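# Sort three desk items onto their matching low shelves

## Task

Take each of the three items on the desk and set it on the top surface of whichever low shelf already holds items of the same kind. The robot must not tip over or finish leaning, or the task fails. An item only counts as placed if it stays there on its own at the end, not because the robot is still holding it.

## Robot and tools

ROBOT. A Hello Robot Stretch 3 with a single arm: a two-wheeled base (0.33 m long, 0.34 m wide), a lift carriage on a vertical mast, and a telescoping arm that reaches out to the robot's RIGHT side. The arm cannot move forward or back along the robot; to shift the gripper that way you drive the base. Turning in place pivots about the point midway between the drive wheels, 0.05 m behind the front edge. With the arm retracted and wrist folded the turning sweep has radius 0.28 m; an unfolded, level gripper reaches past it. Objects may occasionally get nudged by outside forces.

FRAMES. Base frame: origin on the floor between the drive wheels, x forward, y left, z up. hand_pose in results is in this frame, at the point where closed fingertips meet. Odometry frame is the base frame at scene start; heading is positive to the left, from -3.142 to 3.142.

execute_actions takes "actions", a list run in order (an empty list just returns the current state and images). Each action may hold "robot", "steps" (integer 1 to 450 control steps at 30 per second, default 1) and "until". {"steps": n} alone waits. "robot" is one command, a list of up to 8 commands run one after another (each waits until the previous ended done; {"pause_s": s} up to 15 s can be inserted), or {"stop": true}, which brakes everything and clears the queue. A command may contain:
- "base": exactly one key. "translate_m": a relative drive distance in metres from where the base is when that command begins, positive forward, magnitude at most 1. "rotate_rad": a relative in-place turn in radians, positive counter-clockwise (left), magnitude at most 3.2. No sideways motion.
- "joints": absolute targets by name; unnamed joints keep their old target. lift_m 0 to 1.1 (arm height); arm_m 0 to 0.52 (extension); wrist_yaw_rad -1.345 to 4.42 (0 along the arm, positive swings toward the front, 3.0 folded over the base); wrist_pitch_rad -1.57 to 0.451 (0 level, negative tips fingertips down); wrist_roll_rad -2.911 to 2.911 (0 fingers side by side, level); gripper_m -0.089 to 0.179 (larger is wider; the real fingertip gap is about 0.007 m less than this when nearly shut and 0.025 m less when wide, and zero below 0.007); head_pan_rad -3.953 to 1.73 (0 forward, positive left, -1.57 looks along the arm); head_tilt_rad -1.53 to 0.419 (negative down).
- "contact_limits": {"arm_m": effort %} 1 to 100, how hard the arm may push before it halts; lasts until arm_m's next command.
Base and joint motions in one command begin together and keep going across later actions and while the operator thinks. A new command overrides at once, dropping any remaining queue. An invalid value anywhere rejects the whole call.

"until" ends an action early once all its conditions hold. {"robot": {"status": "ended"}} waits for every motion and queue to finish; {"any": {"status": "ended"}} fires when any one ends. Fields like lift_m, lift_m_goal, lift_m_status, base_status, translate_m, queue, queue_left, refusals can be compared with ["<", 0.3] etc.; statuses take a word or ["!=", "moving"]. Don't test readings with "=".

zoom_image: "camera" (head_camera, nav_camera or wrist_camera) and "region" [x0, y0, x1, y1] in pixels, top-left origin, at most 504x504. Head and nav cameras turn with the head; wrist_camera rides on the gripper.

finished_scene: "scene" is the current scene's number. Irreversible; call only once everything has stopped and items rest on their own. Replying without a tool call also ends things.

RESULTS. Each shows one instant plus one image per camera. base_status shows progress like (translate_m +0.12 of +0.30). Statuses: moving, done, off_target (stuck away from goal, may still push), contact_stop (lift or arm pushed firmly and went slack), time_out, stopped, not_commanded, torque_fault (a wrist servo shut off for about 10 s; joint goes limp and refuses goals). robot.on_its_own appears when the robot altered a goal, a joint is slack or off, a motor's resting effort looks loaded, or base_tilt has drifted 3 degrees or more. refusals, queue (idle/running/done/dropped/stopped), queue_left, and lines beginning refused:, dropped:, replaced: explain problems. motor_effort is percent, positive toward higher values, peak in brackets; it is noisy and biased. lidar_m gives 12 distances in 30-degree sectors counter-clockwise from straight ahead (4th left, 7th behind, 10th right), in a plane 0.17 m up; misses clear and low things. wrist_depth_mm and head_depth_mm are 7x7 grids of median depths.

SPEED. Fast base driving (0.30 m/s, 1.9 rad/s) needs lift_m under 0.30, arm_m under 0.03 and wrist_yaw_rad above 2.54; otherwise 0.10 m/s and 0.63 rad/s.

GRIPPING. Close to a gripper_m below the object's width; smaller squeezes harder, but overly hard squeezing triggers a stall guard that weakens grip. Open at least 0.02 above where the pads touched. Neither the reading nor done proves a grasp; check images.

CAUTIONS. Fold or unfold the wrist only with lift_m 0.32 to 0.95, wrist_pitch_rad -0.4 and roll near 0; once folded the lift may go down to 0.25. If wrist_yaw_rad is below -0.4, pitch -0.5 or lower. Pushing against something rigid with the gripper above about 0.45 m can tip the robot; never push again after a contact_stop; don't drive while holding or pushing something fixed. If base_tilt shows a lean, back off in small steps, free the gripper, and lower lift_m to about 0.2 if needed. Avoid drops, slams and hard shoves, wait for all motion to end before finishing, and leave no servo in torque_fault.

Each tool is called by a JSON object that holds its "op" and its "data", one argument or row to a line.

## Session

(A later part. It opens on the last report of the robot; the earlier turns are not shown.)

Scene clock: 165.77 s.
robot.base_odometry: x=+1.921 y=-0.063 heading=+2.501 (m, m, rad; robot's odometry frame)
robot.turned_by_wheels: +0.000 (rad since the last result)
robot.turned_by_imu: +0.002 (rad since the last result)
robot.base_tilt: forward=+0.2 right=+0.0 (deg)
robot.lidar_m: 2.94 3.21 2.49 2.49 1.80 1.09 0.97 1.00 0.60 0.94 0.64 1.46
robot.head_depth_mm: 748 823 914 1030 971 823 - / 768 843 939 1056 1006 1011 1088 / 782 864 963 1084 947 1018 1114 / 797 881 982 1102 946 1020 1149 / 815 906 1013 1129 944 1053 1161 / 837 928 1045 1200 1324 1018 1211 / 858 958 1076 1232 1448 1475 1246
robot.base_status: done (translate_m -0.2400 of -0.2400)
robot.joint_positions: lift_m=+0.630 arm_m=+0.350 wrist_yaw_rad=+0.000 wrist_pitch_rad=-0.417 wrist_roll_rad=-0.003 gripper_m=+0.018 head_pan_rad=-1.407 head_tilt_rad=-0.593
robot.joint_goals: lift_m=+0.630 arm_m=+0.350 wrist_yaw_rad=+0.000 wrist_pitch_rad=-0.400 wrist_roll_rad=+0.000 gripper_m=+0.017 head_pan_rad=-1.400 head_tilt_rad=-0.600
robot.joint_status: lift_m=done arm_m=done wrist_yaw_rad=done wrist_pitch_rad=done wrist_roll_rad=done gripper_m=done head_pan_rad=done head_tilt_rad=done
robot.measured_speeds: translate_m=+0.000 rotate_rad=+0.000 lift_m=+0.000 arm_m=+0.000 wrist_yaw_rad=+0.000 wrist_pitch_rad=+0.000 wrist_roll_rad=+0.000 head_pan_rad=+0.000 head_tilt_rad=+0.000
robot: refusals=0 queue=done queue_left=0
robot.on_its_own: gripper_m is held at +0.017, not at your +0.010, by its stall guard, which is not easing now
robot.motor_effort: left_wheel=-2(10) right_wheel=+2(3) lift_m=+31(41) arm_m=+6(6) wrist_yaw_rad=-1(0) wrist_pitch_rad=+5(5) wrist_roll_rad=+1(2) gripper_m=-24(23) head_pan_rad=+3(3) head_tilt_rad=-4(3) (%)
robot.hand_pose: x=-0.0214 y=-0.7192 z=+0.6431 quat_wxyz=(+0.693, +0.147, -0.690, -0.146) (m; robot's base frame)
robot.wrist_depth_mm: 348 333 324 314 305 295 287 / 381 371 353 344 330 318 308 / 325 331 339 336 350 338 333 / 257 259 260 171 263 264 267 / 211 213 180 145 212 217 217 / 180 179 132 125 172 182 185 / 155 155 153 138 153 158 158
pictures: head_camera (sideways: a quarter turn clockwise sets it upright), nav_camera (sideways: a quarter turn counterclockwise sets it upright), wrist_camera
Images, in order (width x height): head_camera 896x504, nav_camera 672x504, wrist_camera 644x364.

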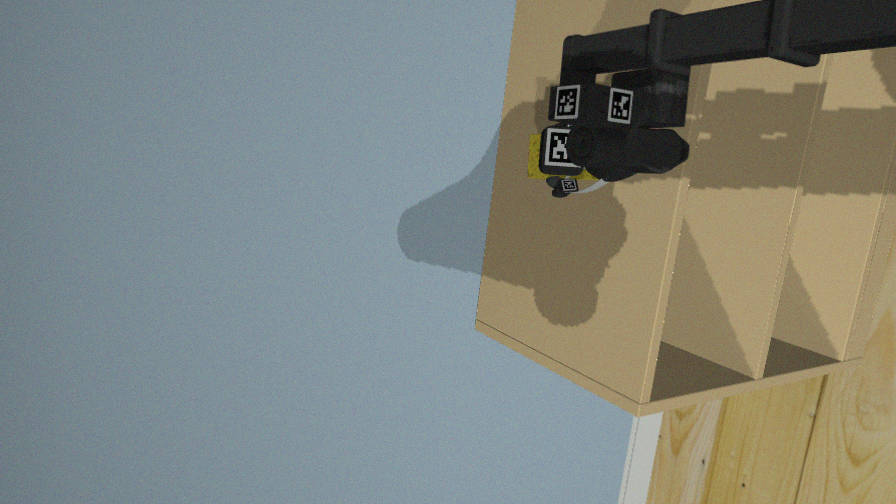

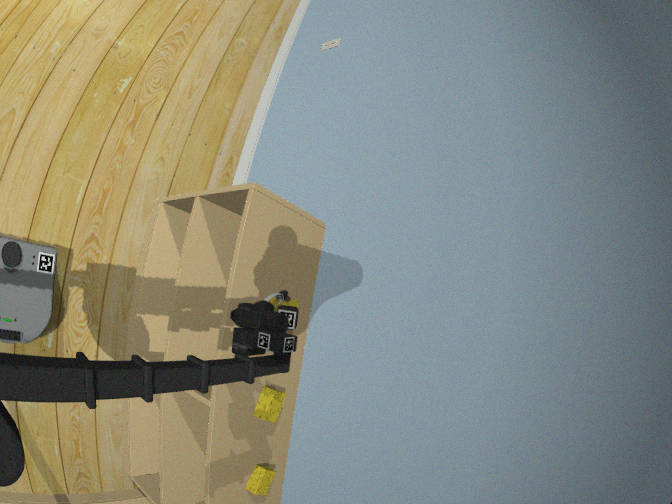

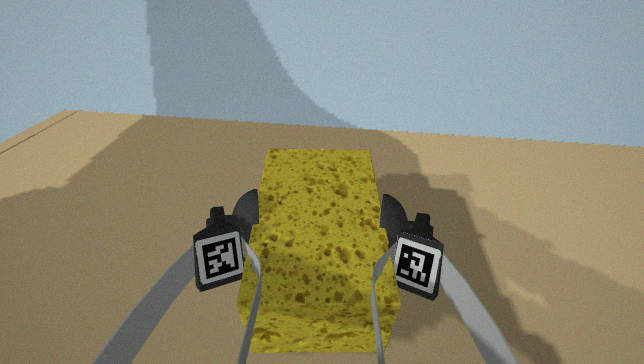

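{"op": "execute_actions", "data": {
  "actions": [
    {"robot": [{"joints":{"lift_m":0.623}},{"joints":{"gripper_m":0.10}},{"joints": {"lift_m": 0.75}},{"joints": {"arm_m": 0.0,"wrist_roll_rad":0.0,"wrist_pitch_rad":-0.4}},{"joints": {"wrist_yaw_rad": 3.0,"gripper_m":0.05}},{"joints": {"lift_m": 0.27},"base":{"rotate_rad":0.465}},{"base":{"translate_m":1.0}},{"base":{"translate_m":1.0}}], "steps": 450, "until": {"robot": {"status": "ended"}}},
    {"steps": 450, "until": {"robot": {"status": "ended"}}},
    {"robot": [{"base":{"translate_m":0.4}},{"joints": {"lift_m": 0.9,"head_pan_rad":-1.57},"base":{"rotate_rad":1.12}},{"joints": {"wrist_yaw_rad": 0.0,"gripper_m":0.12}}], "steps": 450, "until": {"robot": {"status": "ended"}}}
  ]
}}

Scene clock: 223.20 s.
robot.base_odometry: x=-0.442 y=+0.356 heading=-2.197 (m, m, rad; robot's odometry frame)
robot.turned_by_wheels: +1.585 (rad since the last result)
robot.turned_by_imu: +1.570 (rad since the last result)
robot.base_tilt: forward=+0.2 right=+0.0 (deg)
robot.lidar_m: 1.54 1.69 1.87 3.00 2.45 2.21 2.17 1.30 1.03 0.70 0.91 1.57
robot.head_depth_mm: 1112 1229 1328 1015 814 - - / 1127 1239 1330 1025 815 1495 - / 1128 1252 1345 1022 816 - - / 1133 1253 1360 1015 820 1425 1222 / 1142 1271 1373 1027 820 1432 1244 / 1154 1277 1366 1029 849 1466 1239 / 1162 1286 1376 1036 850 1461 1243
robot.base_status: done (rotate_rad +1.1199 of +1.1200)
robot.joint_positions: lift_m=+0.900 arm_m=+0.000 wrist_yaw_rad=+0.002 wrist_pitch_rad=-0.416 wrist_roll_rad=-0.003 gripper_m=+0.120 head_pan_rad=-1.563 head_tilt_rad=-0.593
robot.joint_goals: lift_m=+0.900 arm_m=+0.000 wrist_yaw_rad=+0.000 wrist_pitch_rad=-0.400 wrist_roll_rad=+0.000 gripper_m=+0.120 head_pan_rad=-1.570 head_tilt_rad=-0.600
robot.joint_status: lift_m=done arm_m=done wrist_yaw_rad=done wrist_pitch_rad=done wrist_roll_rad=done gripper_m=done head_pan_rad=done head_tilt_rad=done
robot.measured_speeds: translate_m=+0.000 rotate_rad=+0.000 lift_m=+0.000 arm_m=+0.000 wrist_yaw_rad=+0.000 wrist_pitch_rad=+0.000 wrist_roll_rad=+0.000 head_pan_rad=+0.000 head_tilt_rad=+0.000
robot: refusals=0 queue=done queue_left=0
robot.motor_effort: left_wheel=-3(13) right_wheel=+2(7) lift_m=+42(44) arm_m=-3(4) wrist_yaw_rad=-2(4) wrist_pitch_rad=+5(6) wrist_roll_rad=+1(1) gripper_m=+0(97) head_pan_rad=-4(17) head_tilt_rad=-3(3) (%)
robot.hand_pose: x=-0.0211 y=-0.3699 z=+0.9129 quat_wxyz=(+0.693, +0.147, -0.690, -0.146) (m; robot's base frame)
robot.wrist_depth_mm: - - - - 962 918 896 / - 948 952 969 981 988 968 / 658 682 699 677 697 641 711 / 530 530 524 540 540 547 550 / - - 471 459 461 453 446 / - - - - - 930 - / - - - - - - -
pictures: head_camera (sideways: a quarter turn clockwise sets it upright), nav_camera (sideways: a quarter turn counterclockwise sets it upright), wrist_camera
Images, in order (width x height): head_camera 896x504, nav_camera 672x504, wrist_camera 644x364.

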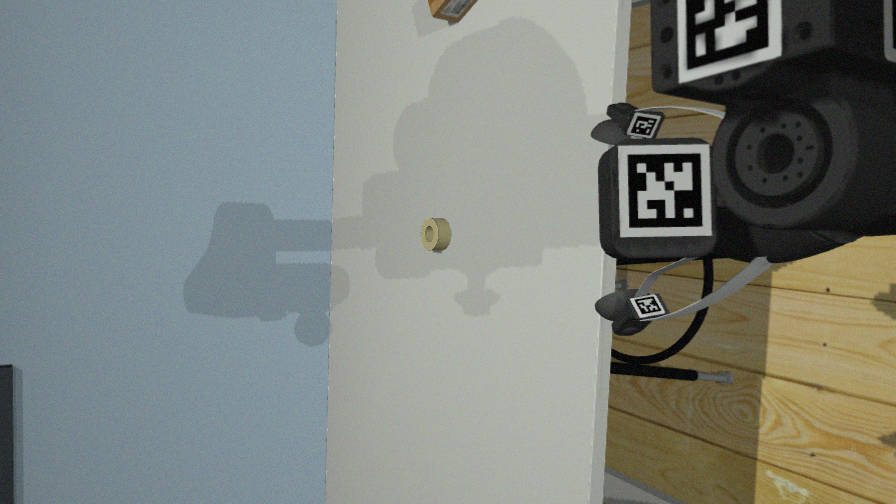

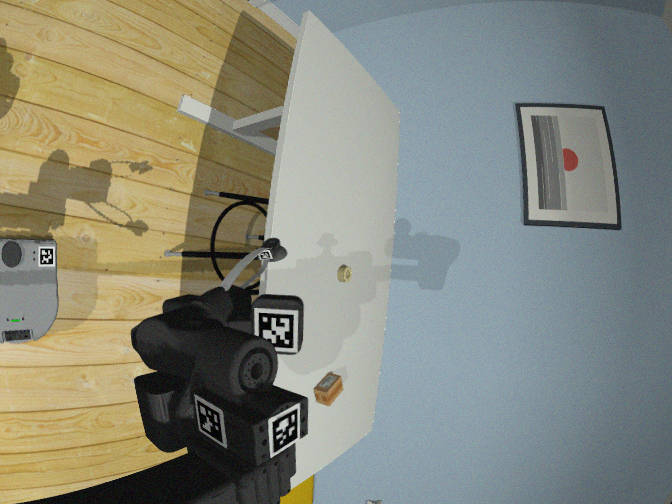

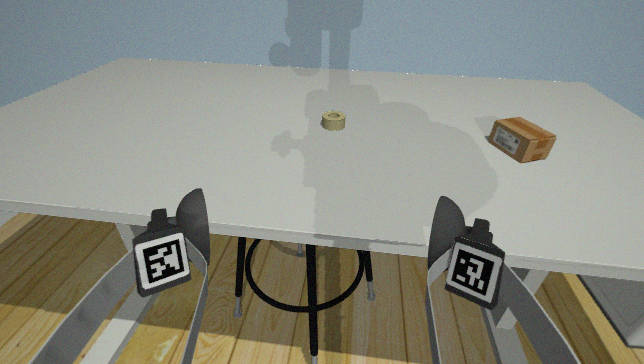

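{"op": "execute_actions", "data": {
  "actions": [
    {"robot": [{"base":{"rotate_rad":-0.5}},{"base":{"translate_m":0.38}},{"base":{"rotate_rad":0.48}},{"base":{"translate_m":-0.36}}], "steps": 450, "until": {"robot": {"status": "ended"}}}
  ]
}}

Scene clock: 254.83 s.
robot.base_odometry: x=-0.568 y=+0.480 heading=-2.217 (m, m, rad; robot's odometry frame)
robot.turned_by_wheels: -0.020 (rad since the last result)
robot.turned_by_imu: -0.017 (rad since the last result)
robot.base_tilt: forward=+0.2 right=+0.0 (deg)
robot.lidar_m: 1.56 1.68 2.01 3.19 2.56 2.22 2.17 1.17 0.88 0.53 0.75 1.60
robot.head_depth_mm: 971 1066 1189 1013 789 - - / 972 1075 1198 1020 818 664 - / 979 1082 1207 1026 820 - - / 985 1087 1221 1021 815 648 1174 / 992 1087 1231 1022 818 666 1208 / 996 1101 1235 1025 797 668 1221 / 997 1106 1237 1030 797 666 1248
robot.base_status: done (translate_m -0.3600 of -0.3600)
robot.joint_positions: lift_m=+0.900 arm_m=+0.000 wrist_yaw_rad=+0.001 wrist_pitch_rad=-0.416 wrist_roll_rad=-0.003 gripper_m=+0.120 head_pan_rad=-1.563 head_tilt_rad=-0.593
robot.joint_goals: lift_m=+0.900 arm_m=+0.000 wrist_yaw_rad=+0.000 wrist_pitch_rad=-0.400 wrist_roll_rad=+0.000 gripper_m=+0.120 head_pan_rad=-1.570 head_tilt_rad=-0.600
robot.joint_status: lift_m=done arm_m=done wrist_yaw_rad=done wrist_pitch_rad=done wrist_roll_rad=done gripper_m=done head_pan_rad=done head_tilt_rad=done
robot.measured_speeds: translate_m=+0.000 rotate_rad=+0.000 lift_m=+0.000 arm_m=+0.000 wrist_yaw_rad=+0.000 wrist_pitch_rad=+0.000 wrist_roll_rad=+0.000 head_pan_rad=+0.000 head_tilt_rad=+0.000
robot: refusals=0 queue=done queue_left=0
robot.motor_effort: left_wheel=-3(9) right_wheel=+2(6) lift_m=+42(42) arm_m=-4(3) wrist_yaw_rad=-1(1) wrist_pitch_rad=+5(5) wrist_roll_rad=+1(1) gripper_m=+0(1) head_pan_rad=-4(4) head_tilt_rad=-3(3) (%)
robot.hand_pose: x=-0.0214 y=-0.3699 z=+0.9129 quat_wxyz=(+0.693, +0.147, -0.691, -0.146) (m; robot's base frame)
robot.wrist_depth_mm: 911 901 877 838 825 798 789 / 977 911 892 887 870 841 844 / 679 670 687 701 702 718 716 / 526 532 541 535 540 511 544 / 426 436 437 439 439 445 447 / 369 354 371 372 374 375 373 / 333 325 317 322 323 323 322
pictures: head_camera (sideways: a quarter turn clockwise sets it upright), nav_camera (sideways: a quarter turn counterclockwise sets it upright), wrist_camera
Images, in order (width x height): head_camera 896x504, nav_camera 672x504, wrist_camera 644x364.

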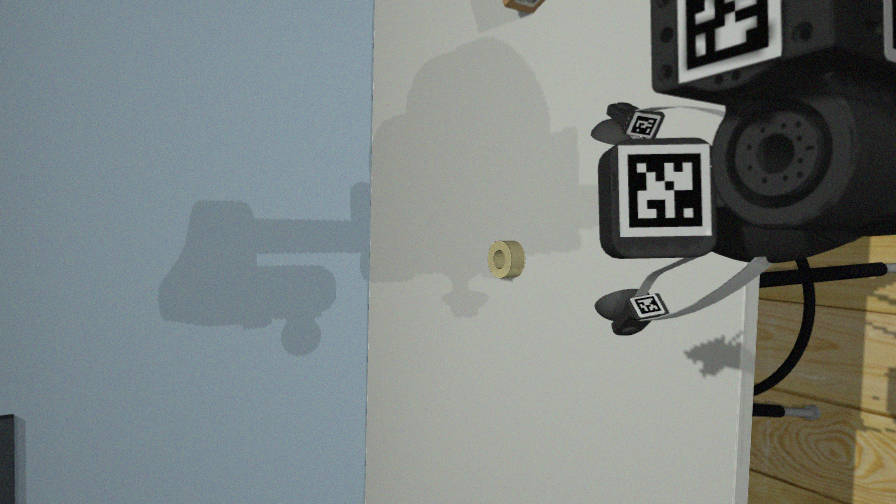

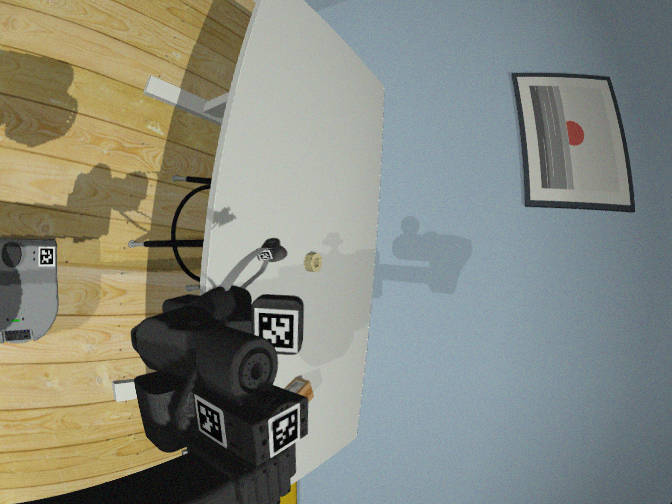

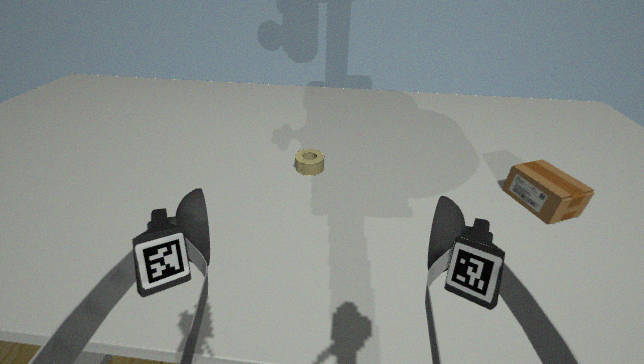

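{"op": "execute_actions", "data": {
  "actions": [
    {"robot": [{"base":{"translate_m":0.018},"joints":{"arm_m":0.28,"lift_m":0.79,"gripper_m":0.10}},{"joints": {"lift_m": 0.727}},{"joints":{"arm_m":0.36}}], "steps": 450, "until": {"robot": {"status": "ended"}}}
  ]
}}

Scene clock: 265.03 s.
robot.base_odometry: x=-0.579 y=+0.466 heading=-2.217 (m, m, rad; robot's odometry frame)
robot.turned_by_wheels: +0.000 (rad since the last result)
robot.turned_by_imu: +0.001 (rad since the last result)
robot.base_tilt: forward=+0.2 right=+0.0 (deg)
robot.lidar_m: 1.54 1.66 2.00 3.17 2.57 2.23 2.19 1.19 0.89 0.53 0.75 1.58
robot.head_depth_mm: 967 1071 1193 1012 790 662 - / 975 1076 1201 1060 - 627 1240 / 980 1082 1206 1065 735 645 1232 / 985 1090 1213 1064 766 646 1221 / 988 1091 1226 1029 793 664 1206 / 990 1105 1232 1021 797 666 1241 / 1003 1109 1237 1028 796 667 1252
robot.base_status: done (translate_m +0.0180 of +0.0180)
robot.joint_positions: lift_m=+0.727 arm_m=+0.360 wrist_yaw_rad=+0.000 wrist_pitch_rad=-0.416 wrist_roll_rad=-0.003 gripper_m=+0.100 head_pan_rad=-1.563 head_tilt_rad=-0.593
robot.joint_goals: lift_m=+0.727 arm_m=+0.360 wrist_yaw_rad=+0.000 wrist_pitch_rad=-0.400 wrist_roll_rad=+0.000 gripper_m=+0.100 head_pan_rad=-1.570 head_tilt_rad=-0.600
robot.joint_status: lift_m=done arm_m=done wrist_yaw_rad=done wrist_pitch_rad=done wrist_roll_rad=done gripper_m=done head_pan_rad=done head_tilt_rad=done
robot.measured_speeds: translate_m=+0.000 rotate_rad=+0.000 lift_m=+0.000 arm_m=+0.000 wrist_yaw_rad=+0.000 wrist_pitch_rad=+0.000 wrist_roll_rad=+0.000 head_pan_rad=+0.000 head_tilt_rad=+0.000
robot: refusals=0 queue=done queue_left=0
robot.motor_effort: left_wheel=-3(5) right_wheel=+2(5) lift_m=+31(41) arm_m=+6(8) wrist_yaw_rad=+0(1) wrist_pitch_rad=+5(5) wrist_roll_rad=+2(1) gripper_m=-1(84) head_pan_rad=-4(3) head_tilt_rad=-3(3) (%)
robot.hand_pose: x=-0.0214 y=-0.7292 z=+0.7402 quat_wxyz=(+0.693, +0.147, -0.691, -0.146) (m; robot's base frame)
robot.wrist_depth_mm: 561 547 528 517 508 490 484 / 420 423 430 430 446 448 453 / 302 308 308 310 312 313 318 / 236 236 239 241 242 243 244 / 193 193 173 176 196 199 200 / 164 162 161 156 162 167 168 / 146 143 143 143 144 144 145
pictures: head_camera (sideways: a quarter turn clockwise sets it upright), nav_camera (sideways: a quarter turn counterclockwise sets it upright), wrist_camera
Images, in order (width x height): head_camera 896x504, nav_camera 672x504, wrist_camera 644x364.

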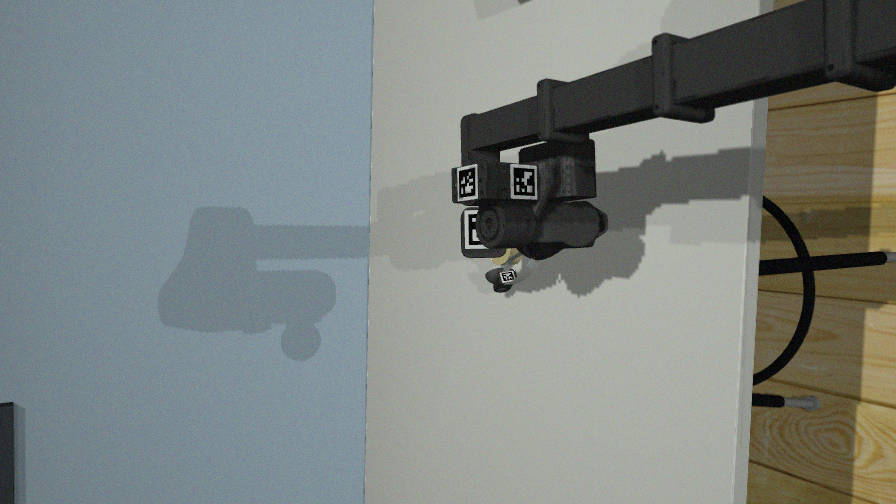

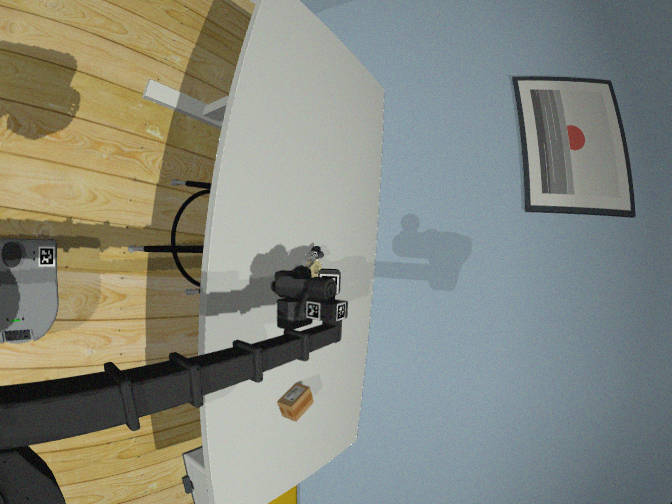

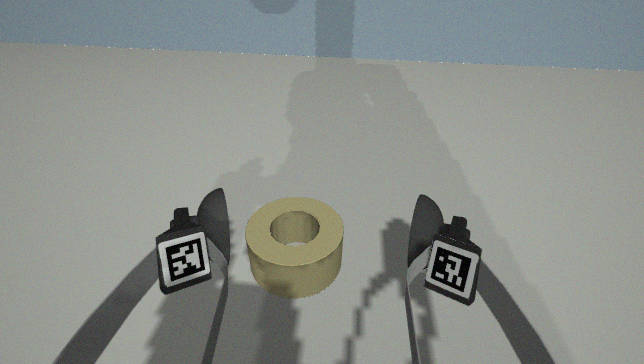

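{"op": "execute_actions", "data": {
  "actions": [
    {"robot": [{"base":{"translate_m":0.014},"joints":{"arm_m":0.35}},{"joints":{"gripper_m":0.01}},{"pause_s":0.5},{"joints":{"lift_m":0.85}}], "steps": 450, "until": {"robot": {"status": "ended"}}}
  ]
}}

Scene clock: 275.60 s.
robot.base_odometry: x=-0.588 y=+0.454 heading=-2.217 (m, m, rad; robot's odometry frame)
robot.turned_by_wheels: +0.000 (rad since the last result)
robot.turned_by_imu: +0.001 (rad since the last result)
robot.base_tilt: forward=+0.2 right=+0.0 (deg)
robot.lidar_m: 1.53 1.65 2.00 3.18 2.58 2.25 2.20 1.20 0.90 0.53 0.74 1.56
robot.head_depth_mm: 969 1067 1187 1059 - 645 1227 / 982 1076 1176 - 764 647 1234 / 974 1084 1189 - 787 644 1241 / 989 1088 1213 982 791 664 1184 / 997 1103 1227 1022 795 667 1211 / 999 1107 1239 1022 794 666 1239 / 1003 1115 1230 1033 795 664 1255
robot.base_status: done (translate_m +0.0140 of +0.0140)
robot.joint_positions: lift_m=+0.850 arm_m=+0.350 wrist_yaw_rad=+0.000 wrist_pitch_rad=-0.418 wrist_roll_rad=-0.003 gripper_m=+0.011 head_pan_rad=-1.563 head_tilt_rad=-0.593
robot.joint_goals: lift_m=+0.850 arm_m=+0.350 wrist_yaw_rad=+0.000 wrist_pitch_rad=-0.400 wrist_roll_rad=+0.000 gripper_m=+0.010 head_pan_rad=-1.570 head_tilt_rad=-0.600
robot.joint_status: lift_m=done arm_m=done wrist_yaw_rad=done wrist_pitch_rad=done wrist_roll_rad=done gripper_m=done head_pan_rad=done head_tilt_rad=done
robot.measured_speeds: translate_m=+0.000 rotate_rad=+0.000 lift_m=+0.000 arm_m=+0.000 wrist_yaw_rad=+0.000 wrist_pitch_rad=+0.000 wrist_roll_rad=+0.000 head_pan_rad=+0.000 head_tilt_rad=+0.000
robot: refusals=0 queue=done queue_left=0
robot.motor_effort: left_wheel=-2(5) right_wheel=+2(7) lift_m=+42(43) arm_m=-4(10) wrist_yaw_rad=-1(1) wrist_pitch_rad=+5(5) wrist_roll_rad=+2(2) gripper_m=-18(98) head_pan_rad=-4(4) head_tilt_rad=-3(4) (%)
robot.hand_pose: x=-0.0214 y=-0.7197 z=+0.8625 quat_wxyz=(+0.693, +0.147, -0.690, -0.147) (m; robot's base frame)
robot.wrist_depth_mm: 578 556 544 532 510 507 497 / 642 614 600 583 565 546 521 / 567 561 585 578 580 580 562 / 440 439 438 445 448 452 455 / 363 361 374 163 377 371 375 / 305 307 299 290 300 311 316 / 265 264 266 269 270 272 271
pictures: head_camera (sideways: a quarter turn clockwise sets it upright), nav_camera (sideways: a quarter turn counterclockwise sets it upright), wrist_camera
Images, in order (width x height): head_camera 896x504, nav_camera 672x504, wrist_camera 644x364.

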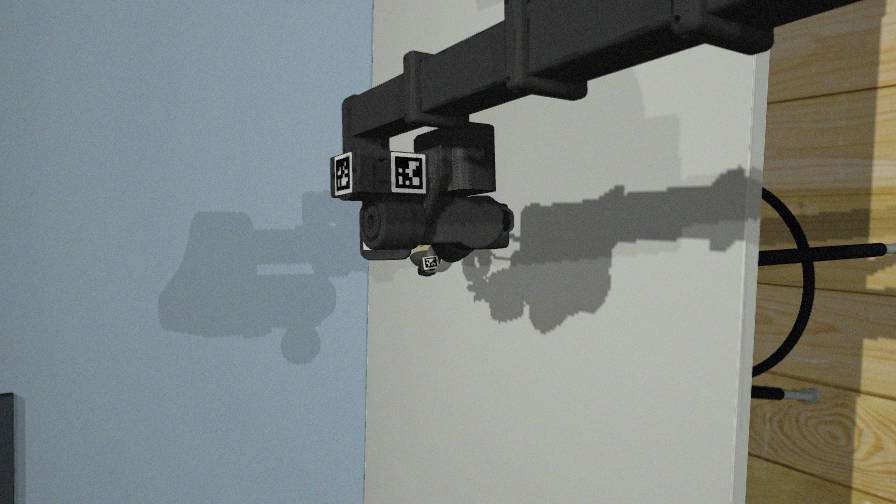

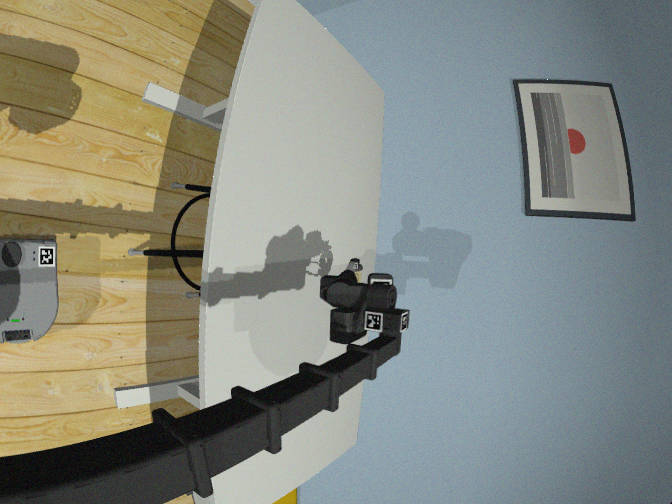

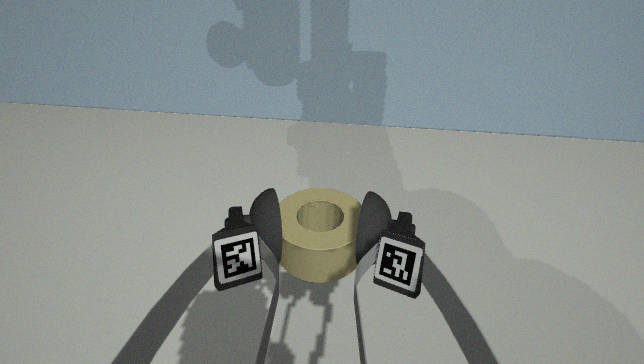

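{"op": "execute_actions", "data": {
  "actions": [
    {"robot": [{"joints": {"arm_m": 0.0,"head_pan_rad":-1.4}},{"base":{"rotate_rad":1.88}},{"base":{"translate_m":1.0}},{"base":{"translate_m":1.0}},{"base":{"translate_m":0.76}},{"base":{"rotate_rad":1.233}}], "steps": 450, "until": {"robot": {"status": "ended"}}},
    {"steps": 450, "until": {"robot": {"status": "ended"}}},
    {"steps": 450, "until": {"robot": {"status": "ended"}}}
  ]
}}

Scene clock: 332.77 s.
robot.base_odometry: x=+2.017 y=-0.459 heading=+0.896 (m, m, rad; robot's odometry frame)
robot.turned_by_wheels: +3.113 (rad since the last result)
robot.turned_by_imu: +3.080 (rad since the last result)
robot.base_tilt: forward=+0.3 right=+0.0 (deg)
robot.lidar_m: 0.82 1.07 1.76 3.26 3.24 2.34 2.15 1.24 0.66 1.02 0.71 0.95
robot.head_depth_mm: 827 909 1012 1120 944 1017 1194 / 838 928 1025 1123 943 842 - / 854 940 1052 1132 942 1056 1191 / 866 957 1067 1170 950 1104 1191 / 876 975 1093 1174 978 1131 1211 / 896 990 1107 1197 980 1109 1214 / 909 1010 1135 1220 1016 1162 1238
robot.base_status: done (rotate_rad +1.2329 of +1.2330)
robot.joint_positions: lift_m=+0.850 arm_m=+0.000 wrist_yaw_rad=+0.000 wrist_pitch_rad=-0.418 wrist_roll_rad=-0.003 gripper_m=+0.011 head_pan_rad=-1.407 head_tilt_rad=-0.593
robot.joint_goals: lift_m=+0.850 arm_m=+0.000 wrist_yaw_rad=+0.000 wrist_pitch_rad=-0.400 wrist_roll_rad=+0.000 gripper_m=+0.010 head_pan_rad=-1.400 head_tilt_rad=-0.600
robot.joint_status: lift_m=done arm_m=done wrist_yaw_rad=done wrist_pitch_rad=done wrist_roll_rad=done gripper_m=done head_pan_rad=done head_tilt_rad=done
robot.measured_speeds: translate_m=+0.000 rotate_rad=+0.000 lift_m=+0.000 arm_m=+0.000 wrist_yaw_rad=+0.000 wrist_pitch_rad=+0.000 wrist_roll_rad=+0.000 head_pan_rad=+0.000 head_tilt_rad=+0.000
robot: refusals=0 queue=done queue_left=0
robot.motor_effort: left_wheel=-3(10) right_wheel=+2(6) lift_m=+42(42) arm_m=-4(4) wrist_yaw_rad=-1(0) wrist_pitch_rad=+5(5) wrist_roll_rad=+1(1) gripper_m=-18(18) head_pan_rad=+3(19) head_tilt_rad=-3(4) (%)
robot.hand_pose: x=-0.0214 y=-0.3697 z=+0.8625 quat_wxyz=(+0.693, +0.147, -0.690, -0.147) (m; robot's base frame)
robot.wrist_depth_mm: 742 738 718 714 694 693 668 / 812 807 778 762 765 738 730 / 784 800 816 815 808 833 795 / 612 630 620 647 631 914 882 / 845 559 547 162 532 - - / 742 724 739 717 709 - - / 889 896 894 855 816 - -
pictures: head_camera (sideways: a quarter turn clockwise sets it upright), nav_camera (sideways: a quarter turn counterclockwise sets it upright), wrist_camera
Images, in order (width x height): head_camera 896x504, nav_camera 672x504, wrist_camera 644x364.

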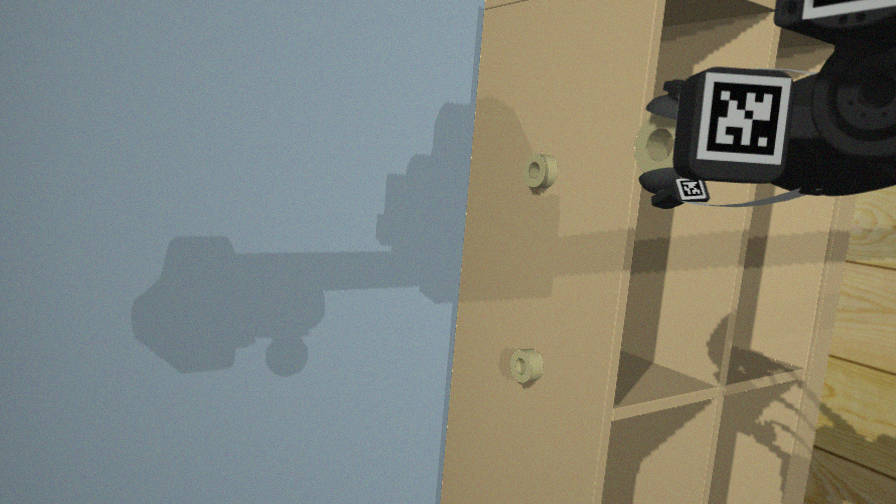

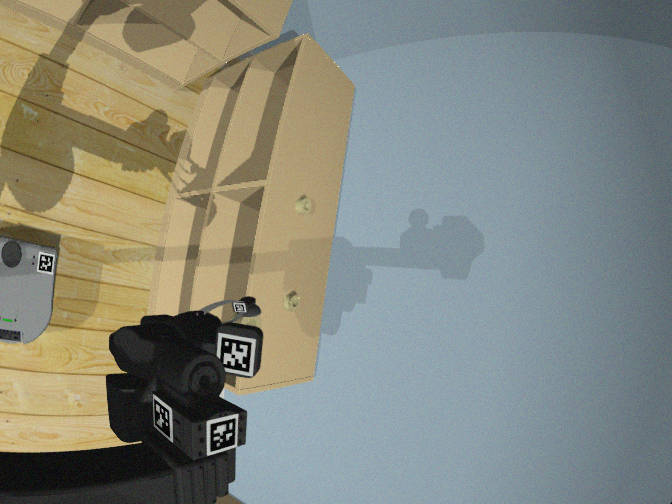

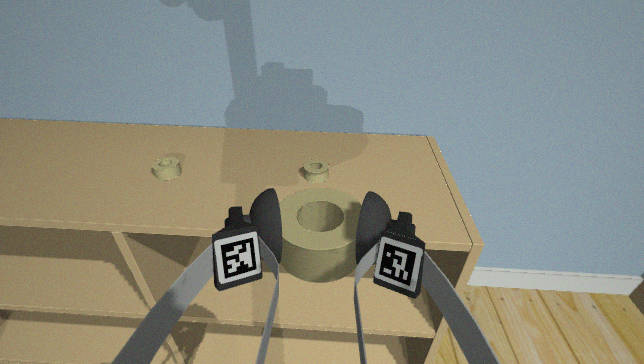

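{"op": "execute_actions", "data": {
  "actions": [
    {"robot": [{"base":{"translate_m":0.15}},{"joints":{"arm_m":0.34}},{"joints": {"lift_m": 0.63}}], "steps": 450, "until": {"robot": {"status": "ended"}}}
  ]
}}

Scene clock: 348.20 s.
robot.base_odometry: x=+2.111 y=-0.342 heading=+0.896 (m, m, rad; robot's odometry frame)
robot.turned_by_wheels: +0.000 (rad since the last result)
robot.turned_by_imu: +0.002 (rad since the last result)
robot.base_tilt: forward=+0.3 right=+0.0 (deg)
robot.lidar_m: 0.68 0.96 0.97 3.26 3.48 2.47 2.30 1.37 0.73 0.69 0.65 0.83
robot.head_depth_mm: 828 910 1013 1115 975 1042 - / 839 926 1033 1122 1006 1027 1164 / 859 943 1044 1149 975 1067 1183 / 870 960 1075 1166 982 1107 1194 / 885 979 1095 1174 981 1078 1212 / 900 993 1117 1202 1015 1169 1221 / 911 1019 1141 1231 1021 1172 1250
robot.base_status: done (translate_m +0.1500 of +0.1500)
robot.joint_positions: lift_m=+0.630 arm_m=+0.340 wrist_yaw_rad=+0.000 wrist_pitch_rad=-0.418 wrist_roll_rad=-0.003 gripper_m=+0.011 head_pan_rad=-1.407 head_tilt_rad=-0.593
robot.joint_goals: lift_m=+0.630 arm_m=+0.340 wrist_yaw_rad=+0.000 wrist_pitch_rad=-0.400 wrist_roll_rad=+0.000 gripper_m=+0.010 head_pan_rad=-1.400 head_tilt_rad=-0.600
robot.joint_status: lift_m=done arm_m=done wrist_yaw_rad=done wrist_pitch_rad=done wrist_roll_rad=done gripper_m=done head_pan_rad=done head_tilt_rad=done
robot.measured_speeds: translate_m=+0.000 rotate_rad=+0.000 lift_m=+0.000 arm_m=+0.000 wrist_yaw_rad=+0.000 wrist_pitch_rad=+0.000 wrist_roll_rad=+0.000 head_pan_rad=+0.000 head_tilt_rad=+0.000
robot: refusals=0 queue=done queue_left=0
robot.motor_effort: left_wheel=-3(5) right_wheel=+2(6) lift_m=+31(42) arm_m=+6(10) wrist_yaw_rad=-1(1) wrist_pitch_rad=+5(5) wrist_roll_rad=+2(1) gripper_m=-17(18) head_pan_rad=+3(3) head_tilt_rad=-3(4) (%)
robot.hand_pose: x=-0.0214 y=-0.7090 z=+0.6428 quat_wxyz=(+0.693, +0.147, -0.690, -0.147) (m; robot's base frame)
robot.wrist_depth_mm: 423 415 408 401 393 390 384 / 446 445 439 435 430 430 419 / 325 331 332 337 339 342 348 / 237 242 259 261 263 232 268 / 210 212 222 162 221 215 217 / 179 179 175 174 175 183 183 / 155 155 156 157 157 157 159
pictures: head_camera (sideways: a quarter turn clockwise sets it upright), nav_camera (sideways: a quarter turn counterclockwise sets it upright), wrist_camera
Images, in order (width x height): head_camera 896x504, nav_camera 672x504, wrist_camera 644x364.

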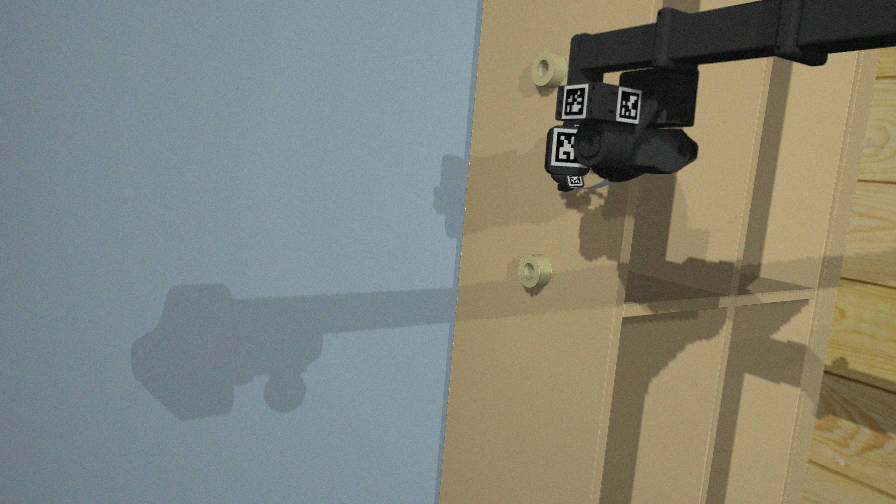

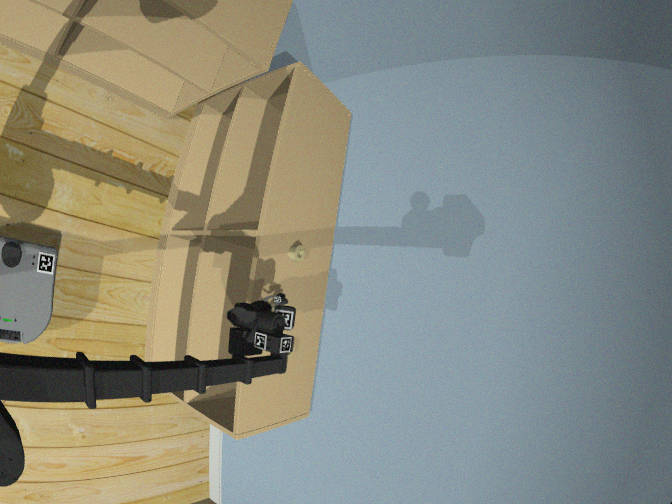

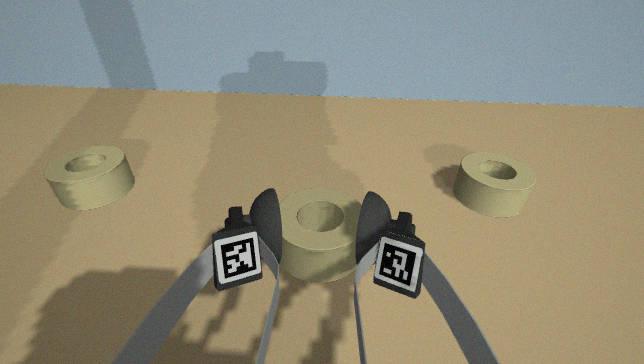

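{"op": "execute_actions", "data": {
  "actions": [
    {"robot": [{"joints":{"lift_m":0.617}},{"joints":{"gripper_m":0.085}},{"joints": {"lift_m": 0.75}},{"joints": {"arm_m": 0.0,"wrist_roll_rad":0.0,"wrist_pitch_rad":-0.4}},{"joints": {"wrist_yaw_rad": 3.0,"gripper_m":0.05}},{"joints": {"lift_m": 0.27},"base":{"rotate_rad":1.855}},{"base":{"translate_m":1.0}},{"base":{"translate_m":1.0}}], "steps": 450, "until": {"robot": {"status": "ended"}}},
    {"steps": 450, "until": {"robot": {"status": "ended"}}},
    {"robot": [{"base":{"translate_m":0.66}},{"joints": {"lift_m": 0.9,"head_pan_rad":-1.57},"base":{"rotate_rad":1.32}},{"joints": {"wrist_yaw_rad": 0.0,"gripper_m":0.15}}], "steps": 450, "until": {"robot": {"status": "ended"}}}
  ]
}}

Scene clock: 400.50 s.
robot.base_odometry: x=-0.349 y=+0.672 heading=-2.213 (m, m, rad; robot's odometry frame)
robot.turned_by_wheels: +3.175 (rad since the last result)
robot.turned_by_imu: +3.141 (rad since the last result)
robot.base_tilt: forward=+0.3 right=+0.0 (deg)
robot.lidar_m: 1.88 2.01 2.66 3.16 2.34 1.89 1.84 1.05 0.78 0.78 0.69 1.28
robot.head_depth_mm: 1001 1110 1235 1013 791 - - / 1003 1108 1214 1014 815 662 - / 1006 1122 1221 1017 818 - - / 1005 1116 1224 1027 800 666 1210 / 1016 1115 1228 1028 820 685 1244 / 1012 1128 1232 1033 790 686 1241 / 1017 1124 1235 1027 797 684 1198
robot.base_status: done (rotate_rad +1.3199 of +1.3200)
robot.joint_positions: lift_m=+0.900 arm_m=+0.000 wrist_yaw_rad=+0.002 wrist_pitch_rad=-0.417 wrist_roll_rad=-0.003 gripper_m=+0.150 head_pan_rad=-1.563 head_tilt_rad=-0.593
robot.joint_goals: lift_m=+0.900 arm_m=+0.000 wrist_yaw_rad=+0.000 wrist_pitch_rad=-0.400 wrist_roll_rad=+0.000 gripper_m=+0.150 head_pan_rad=-1.570 head_tilt_rad=-0.600
robot.joint_status: lift_m=done arm_m=done wrist_yaw_rad=done wrist_pitch_rad=done wrist_roll_rad=done gripper_m=done head_pan_rad=done head_tilt_rad=done
robot.measured_speeds: translate_m=+0.000 rotate_rad=+0.000 lift_m=+0.000 arm_m=+0.000 wrist_yaw_rad=+0.000 wrist_pitch_rad=+0.000 wrist_roll_rad=+0.000 head_pan_rad=+0.000 head_tilt_rad=+0.000
robot: refusals=0 queue=done queue_left=0
robot.motor_effort: left_wheel=-3(12) right_wheel=+2(7) lift_m=+42(44) arm_m=-4(6) wrist_yaw_rad=-2(0) wrist_pitch_rad=+5(5) wrist_roll_rad=+1(2) gripper_m=+0(97) head_pan_rad=-4(17) head_tilt_rad=-3(4) (%)
robot.hand_pose: x=-0.0211 y=-0.3698 z=+0.9128 quat_wxyz=(+0.693, +0.147, -0.690, -0.146) (m; robot's base frame)
robot.wrist_depth_mm: 930 894 894 870 854 839 819 / 925 956 934 884 911 901 894 / 688 678 688 688 678 962 983 / 522 533 534 513 540 557 - / 430 453 436 440 439 459 819 / 369 350 372 367 374 - 399 / - 764 336 330 322 326 323
pictures: head_camera (sideways: a quarter turn clockwise sets it upright), nav_camera (sideways: a quarter turn counterclockwise sets it upright), wrist_camera
Images, in order (width x height): head_camera 896x504, nav_camera 672x504, wrist_camera 644x364.

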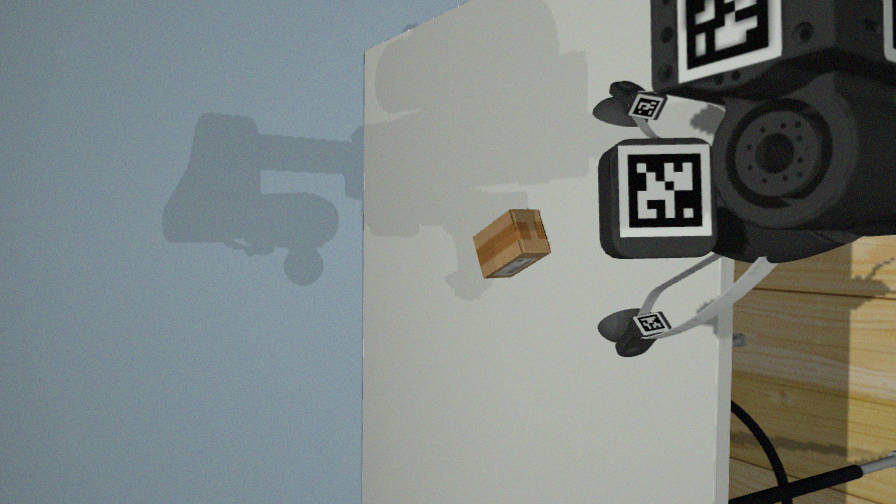

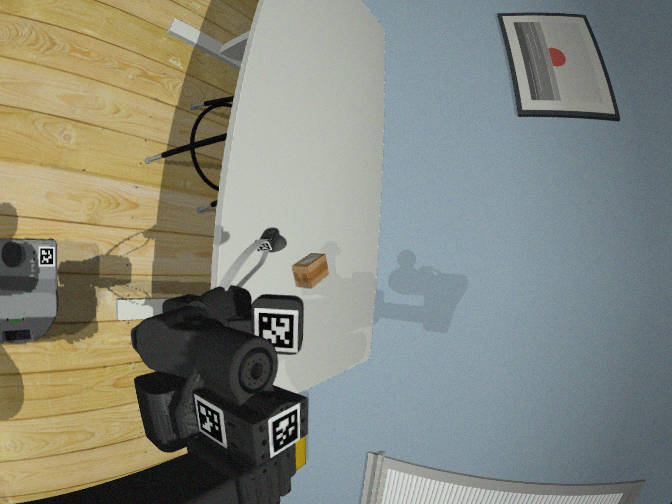

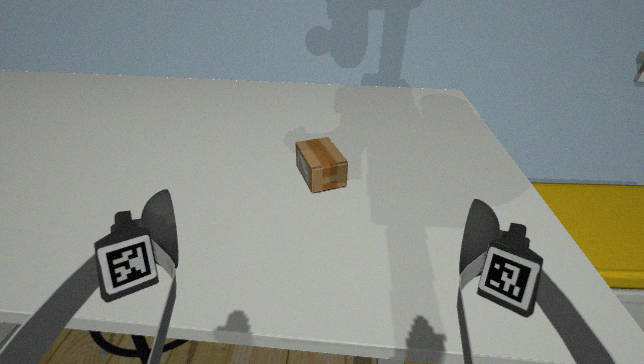

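{"op": "execute_actions", "data": {
  "actions": [
    {"robot": [{"base":{"translate_m":-0.075},"joints":{"arm_m":0.345,"wrist_yaw_rad":0.35,"lift_m":0.85,"gripper_m":0.179}}], "steps": 450, "until": {"robot": {"status": "ended"}}}
  ]
}}

Scene clock: 409.43 s.
robot.base_odometry: x=-0.304 y=+0.732 heading=-2.213 (m, m, rad; robot's odometry frame)
robot.turned_by_wheels: +0.000 (rad since the last result)
robot.turned_by_imu: +0.001 (rad since the last result)
robot.base_tilt: forward=+0.3 right=+0.1 (deg)
robot.lidar_m: 1.96 2.08 2.71 3.15 2.35 1.82 1.77 1.05 0.92 0.76 0.73 1.34
robot.head_depth_mm: 996 1103 1225 1363 - 664 1221 / 997 1108 1214 - 765 664 1226 / 1001 1100 1217 - 789 682 1210 / 1009 1112 1230 - 795 683 1244 / 1009 1117 1234 1021 793 686 1242 / 1011 1112 1227 1036 795 683 1245 / 1019 1128 1249 1028 795 687 1243
robot.base_status: done (translate_m -0.0750 of -0.0750)
robot.joint_positions: lift_m=+0.850 arm_m=+0.345 wrist_yaw_rad=+0.349 wrist_pitch_rad=-0.417 wrist_roll_rad=-0.003 gripper_m=+0.179 head_pan_rad=-1.563 head_tilt_rad=-0.593
robot.joint_goals: lift_m=+0.850 arm_m=+0.345 wrist_yaw_rad=+0.350 wrist_pitch_rad=-0.400 wrist_roll_rad=+0.000 gripper_m=+0.179 head_pan_rad=-1.570 head_tilt_rad=-0.600
robot.joint_status: lift_m=done arm_m=done wrist_yaw_rad=done wrist_pitch_rad=done wrist_roll_rad=done gripper_m=done head_pan_rad=done head_tilt_rad=done
robot.measured_speeds: translate_m=+0.000 rotate_rad=+0.000 lift_m=+0.000 arm_m=+0.000 wrist_yaw_rad=+0.000 wrist_pitch_rad=+0.000 wrist_roll_rad=+0.000 head_pan_rad=+0.000 head_tilt_rad=+0.000
robot: refusals=0 queue=done queue_left=0
robot.motor_effort: left_wheel=-3(10) right_wheel=+2(2) lift_m=+31(41) arm_m=+6(8) wrist_yaw_rad=+0(2) wrist_pitch_rad=+5(5) wrist_roll_rad=+1(1) gripper_m=+1(98) head_pan_rad=-4(4) head_tilt_rad=-3(4) (%)
robot.hand_pose: x=+0.0554 y=-0.7007 z=+0.8631 quat_wxyz=(+0.708, +0.264, -0.655, -0.024) (m; robot's base frame)
robot.wrist_depth_mm: 937 818 694 622 556 498 458 / 781 791 738 669 599 544 488 / 568 559 573 570 582 556 513 / 436 443 446 451 444 460 457 / 377 362 363 365 368 368 374 / - 304 309 257 310 315 327 / 266 267 268 217 271 270 272
pictures: head_camera (sideways: a quarter turn clockwise sets it upright), nav_camera (sideways: a quarter turn counterclockwise sets it upright), wrist_camera
Images, in order (width x height): head_camera 896x504, nav_camera 672x504, wrist_camera 644x364.

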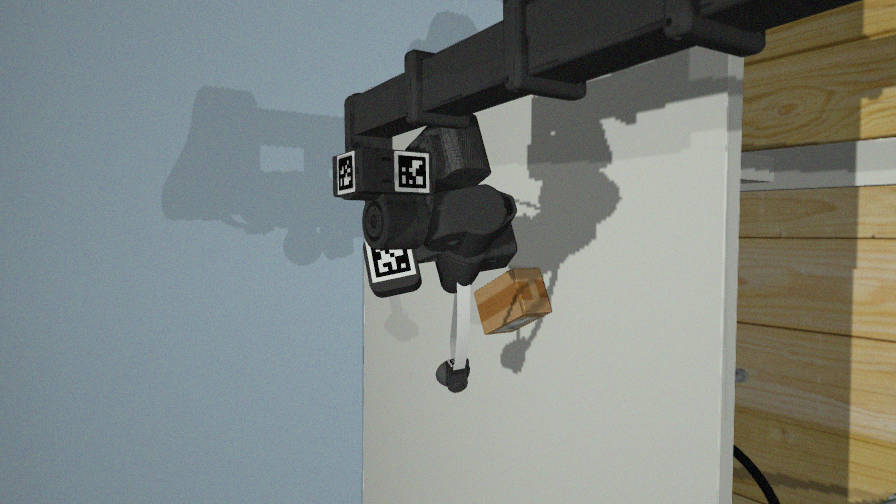

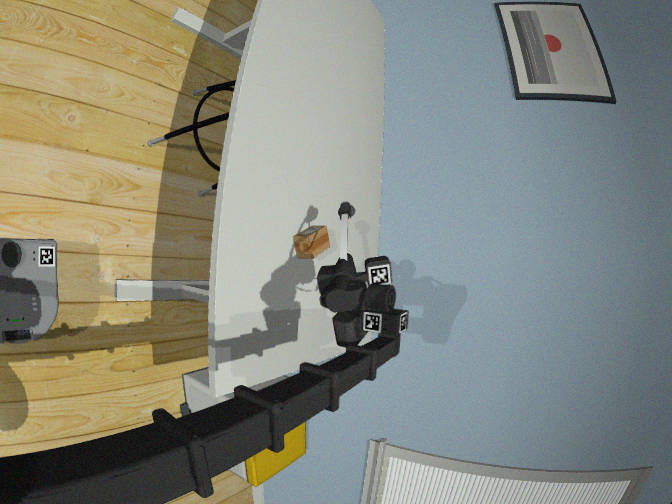

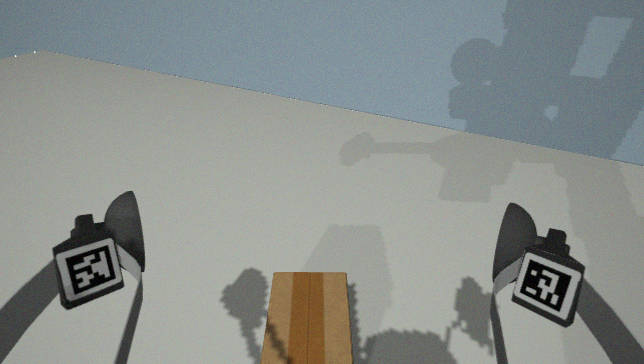

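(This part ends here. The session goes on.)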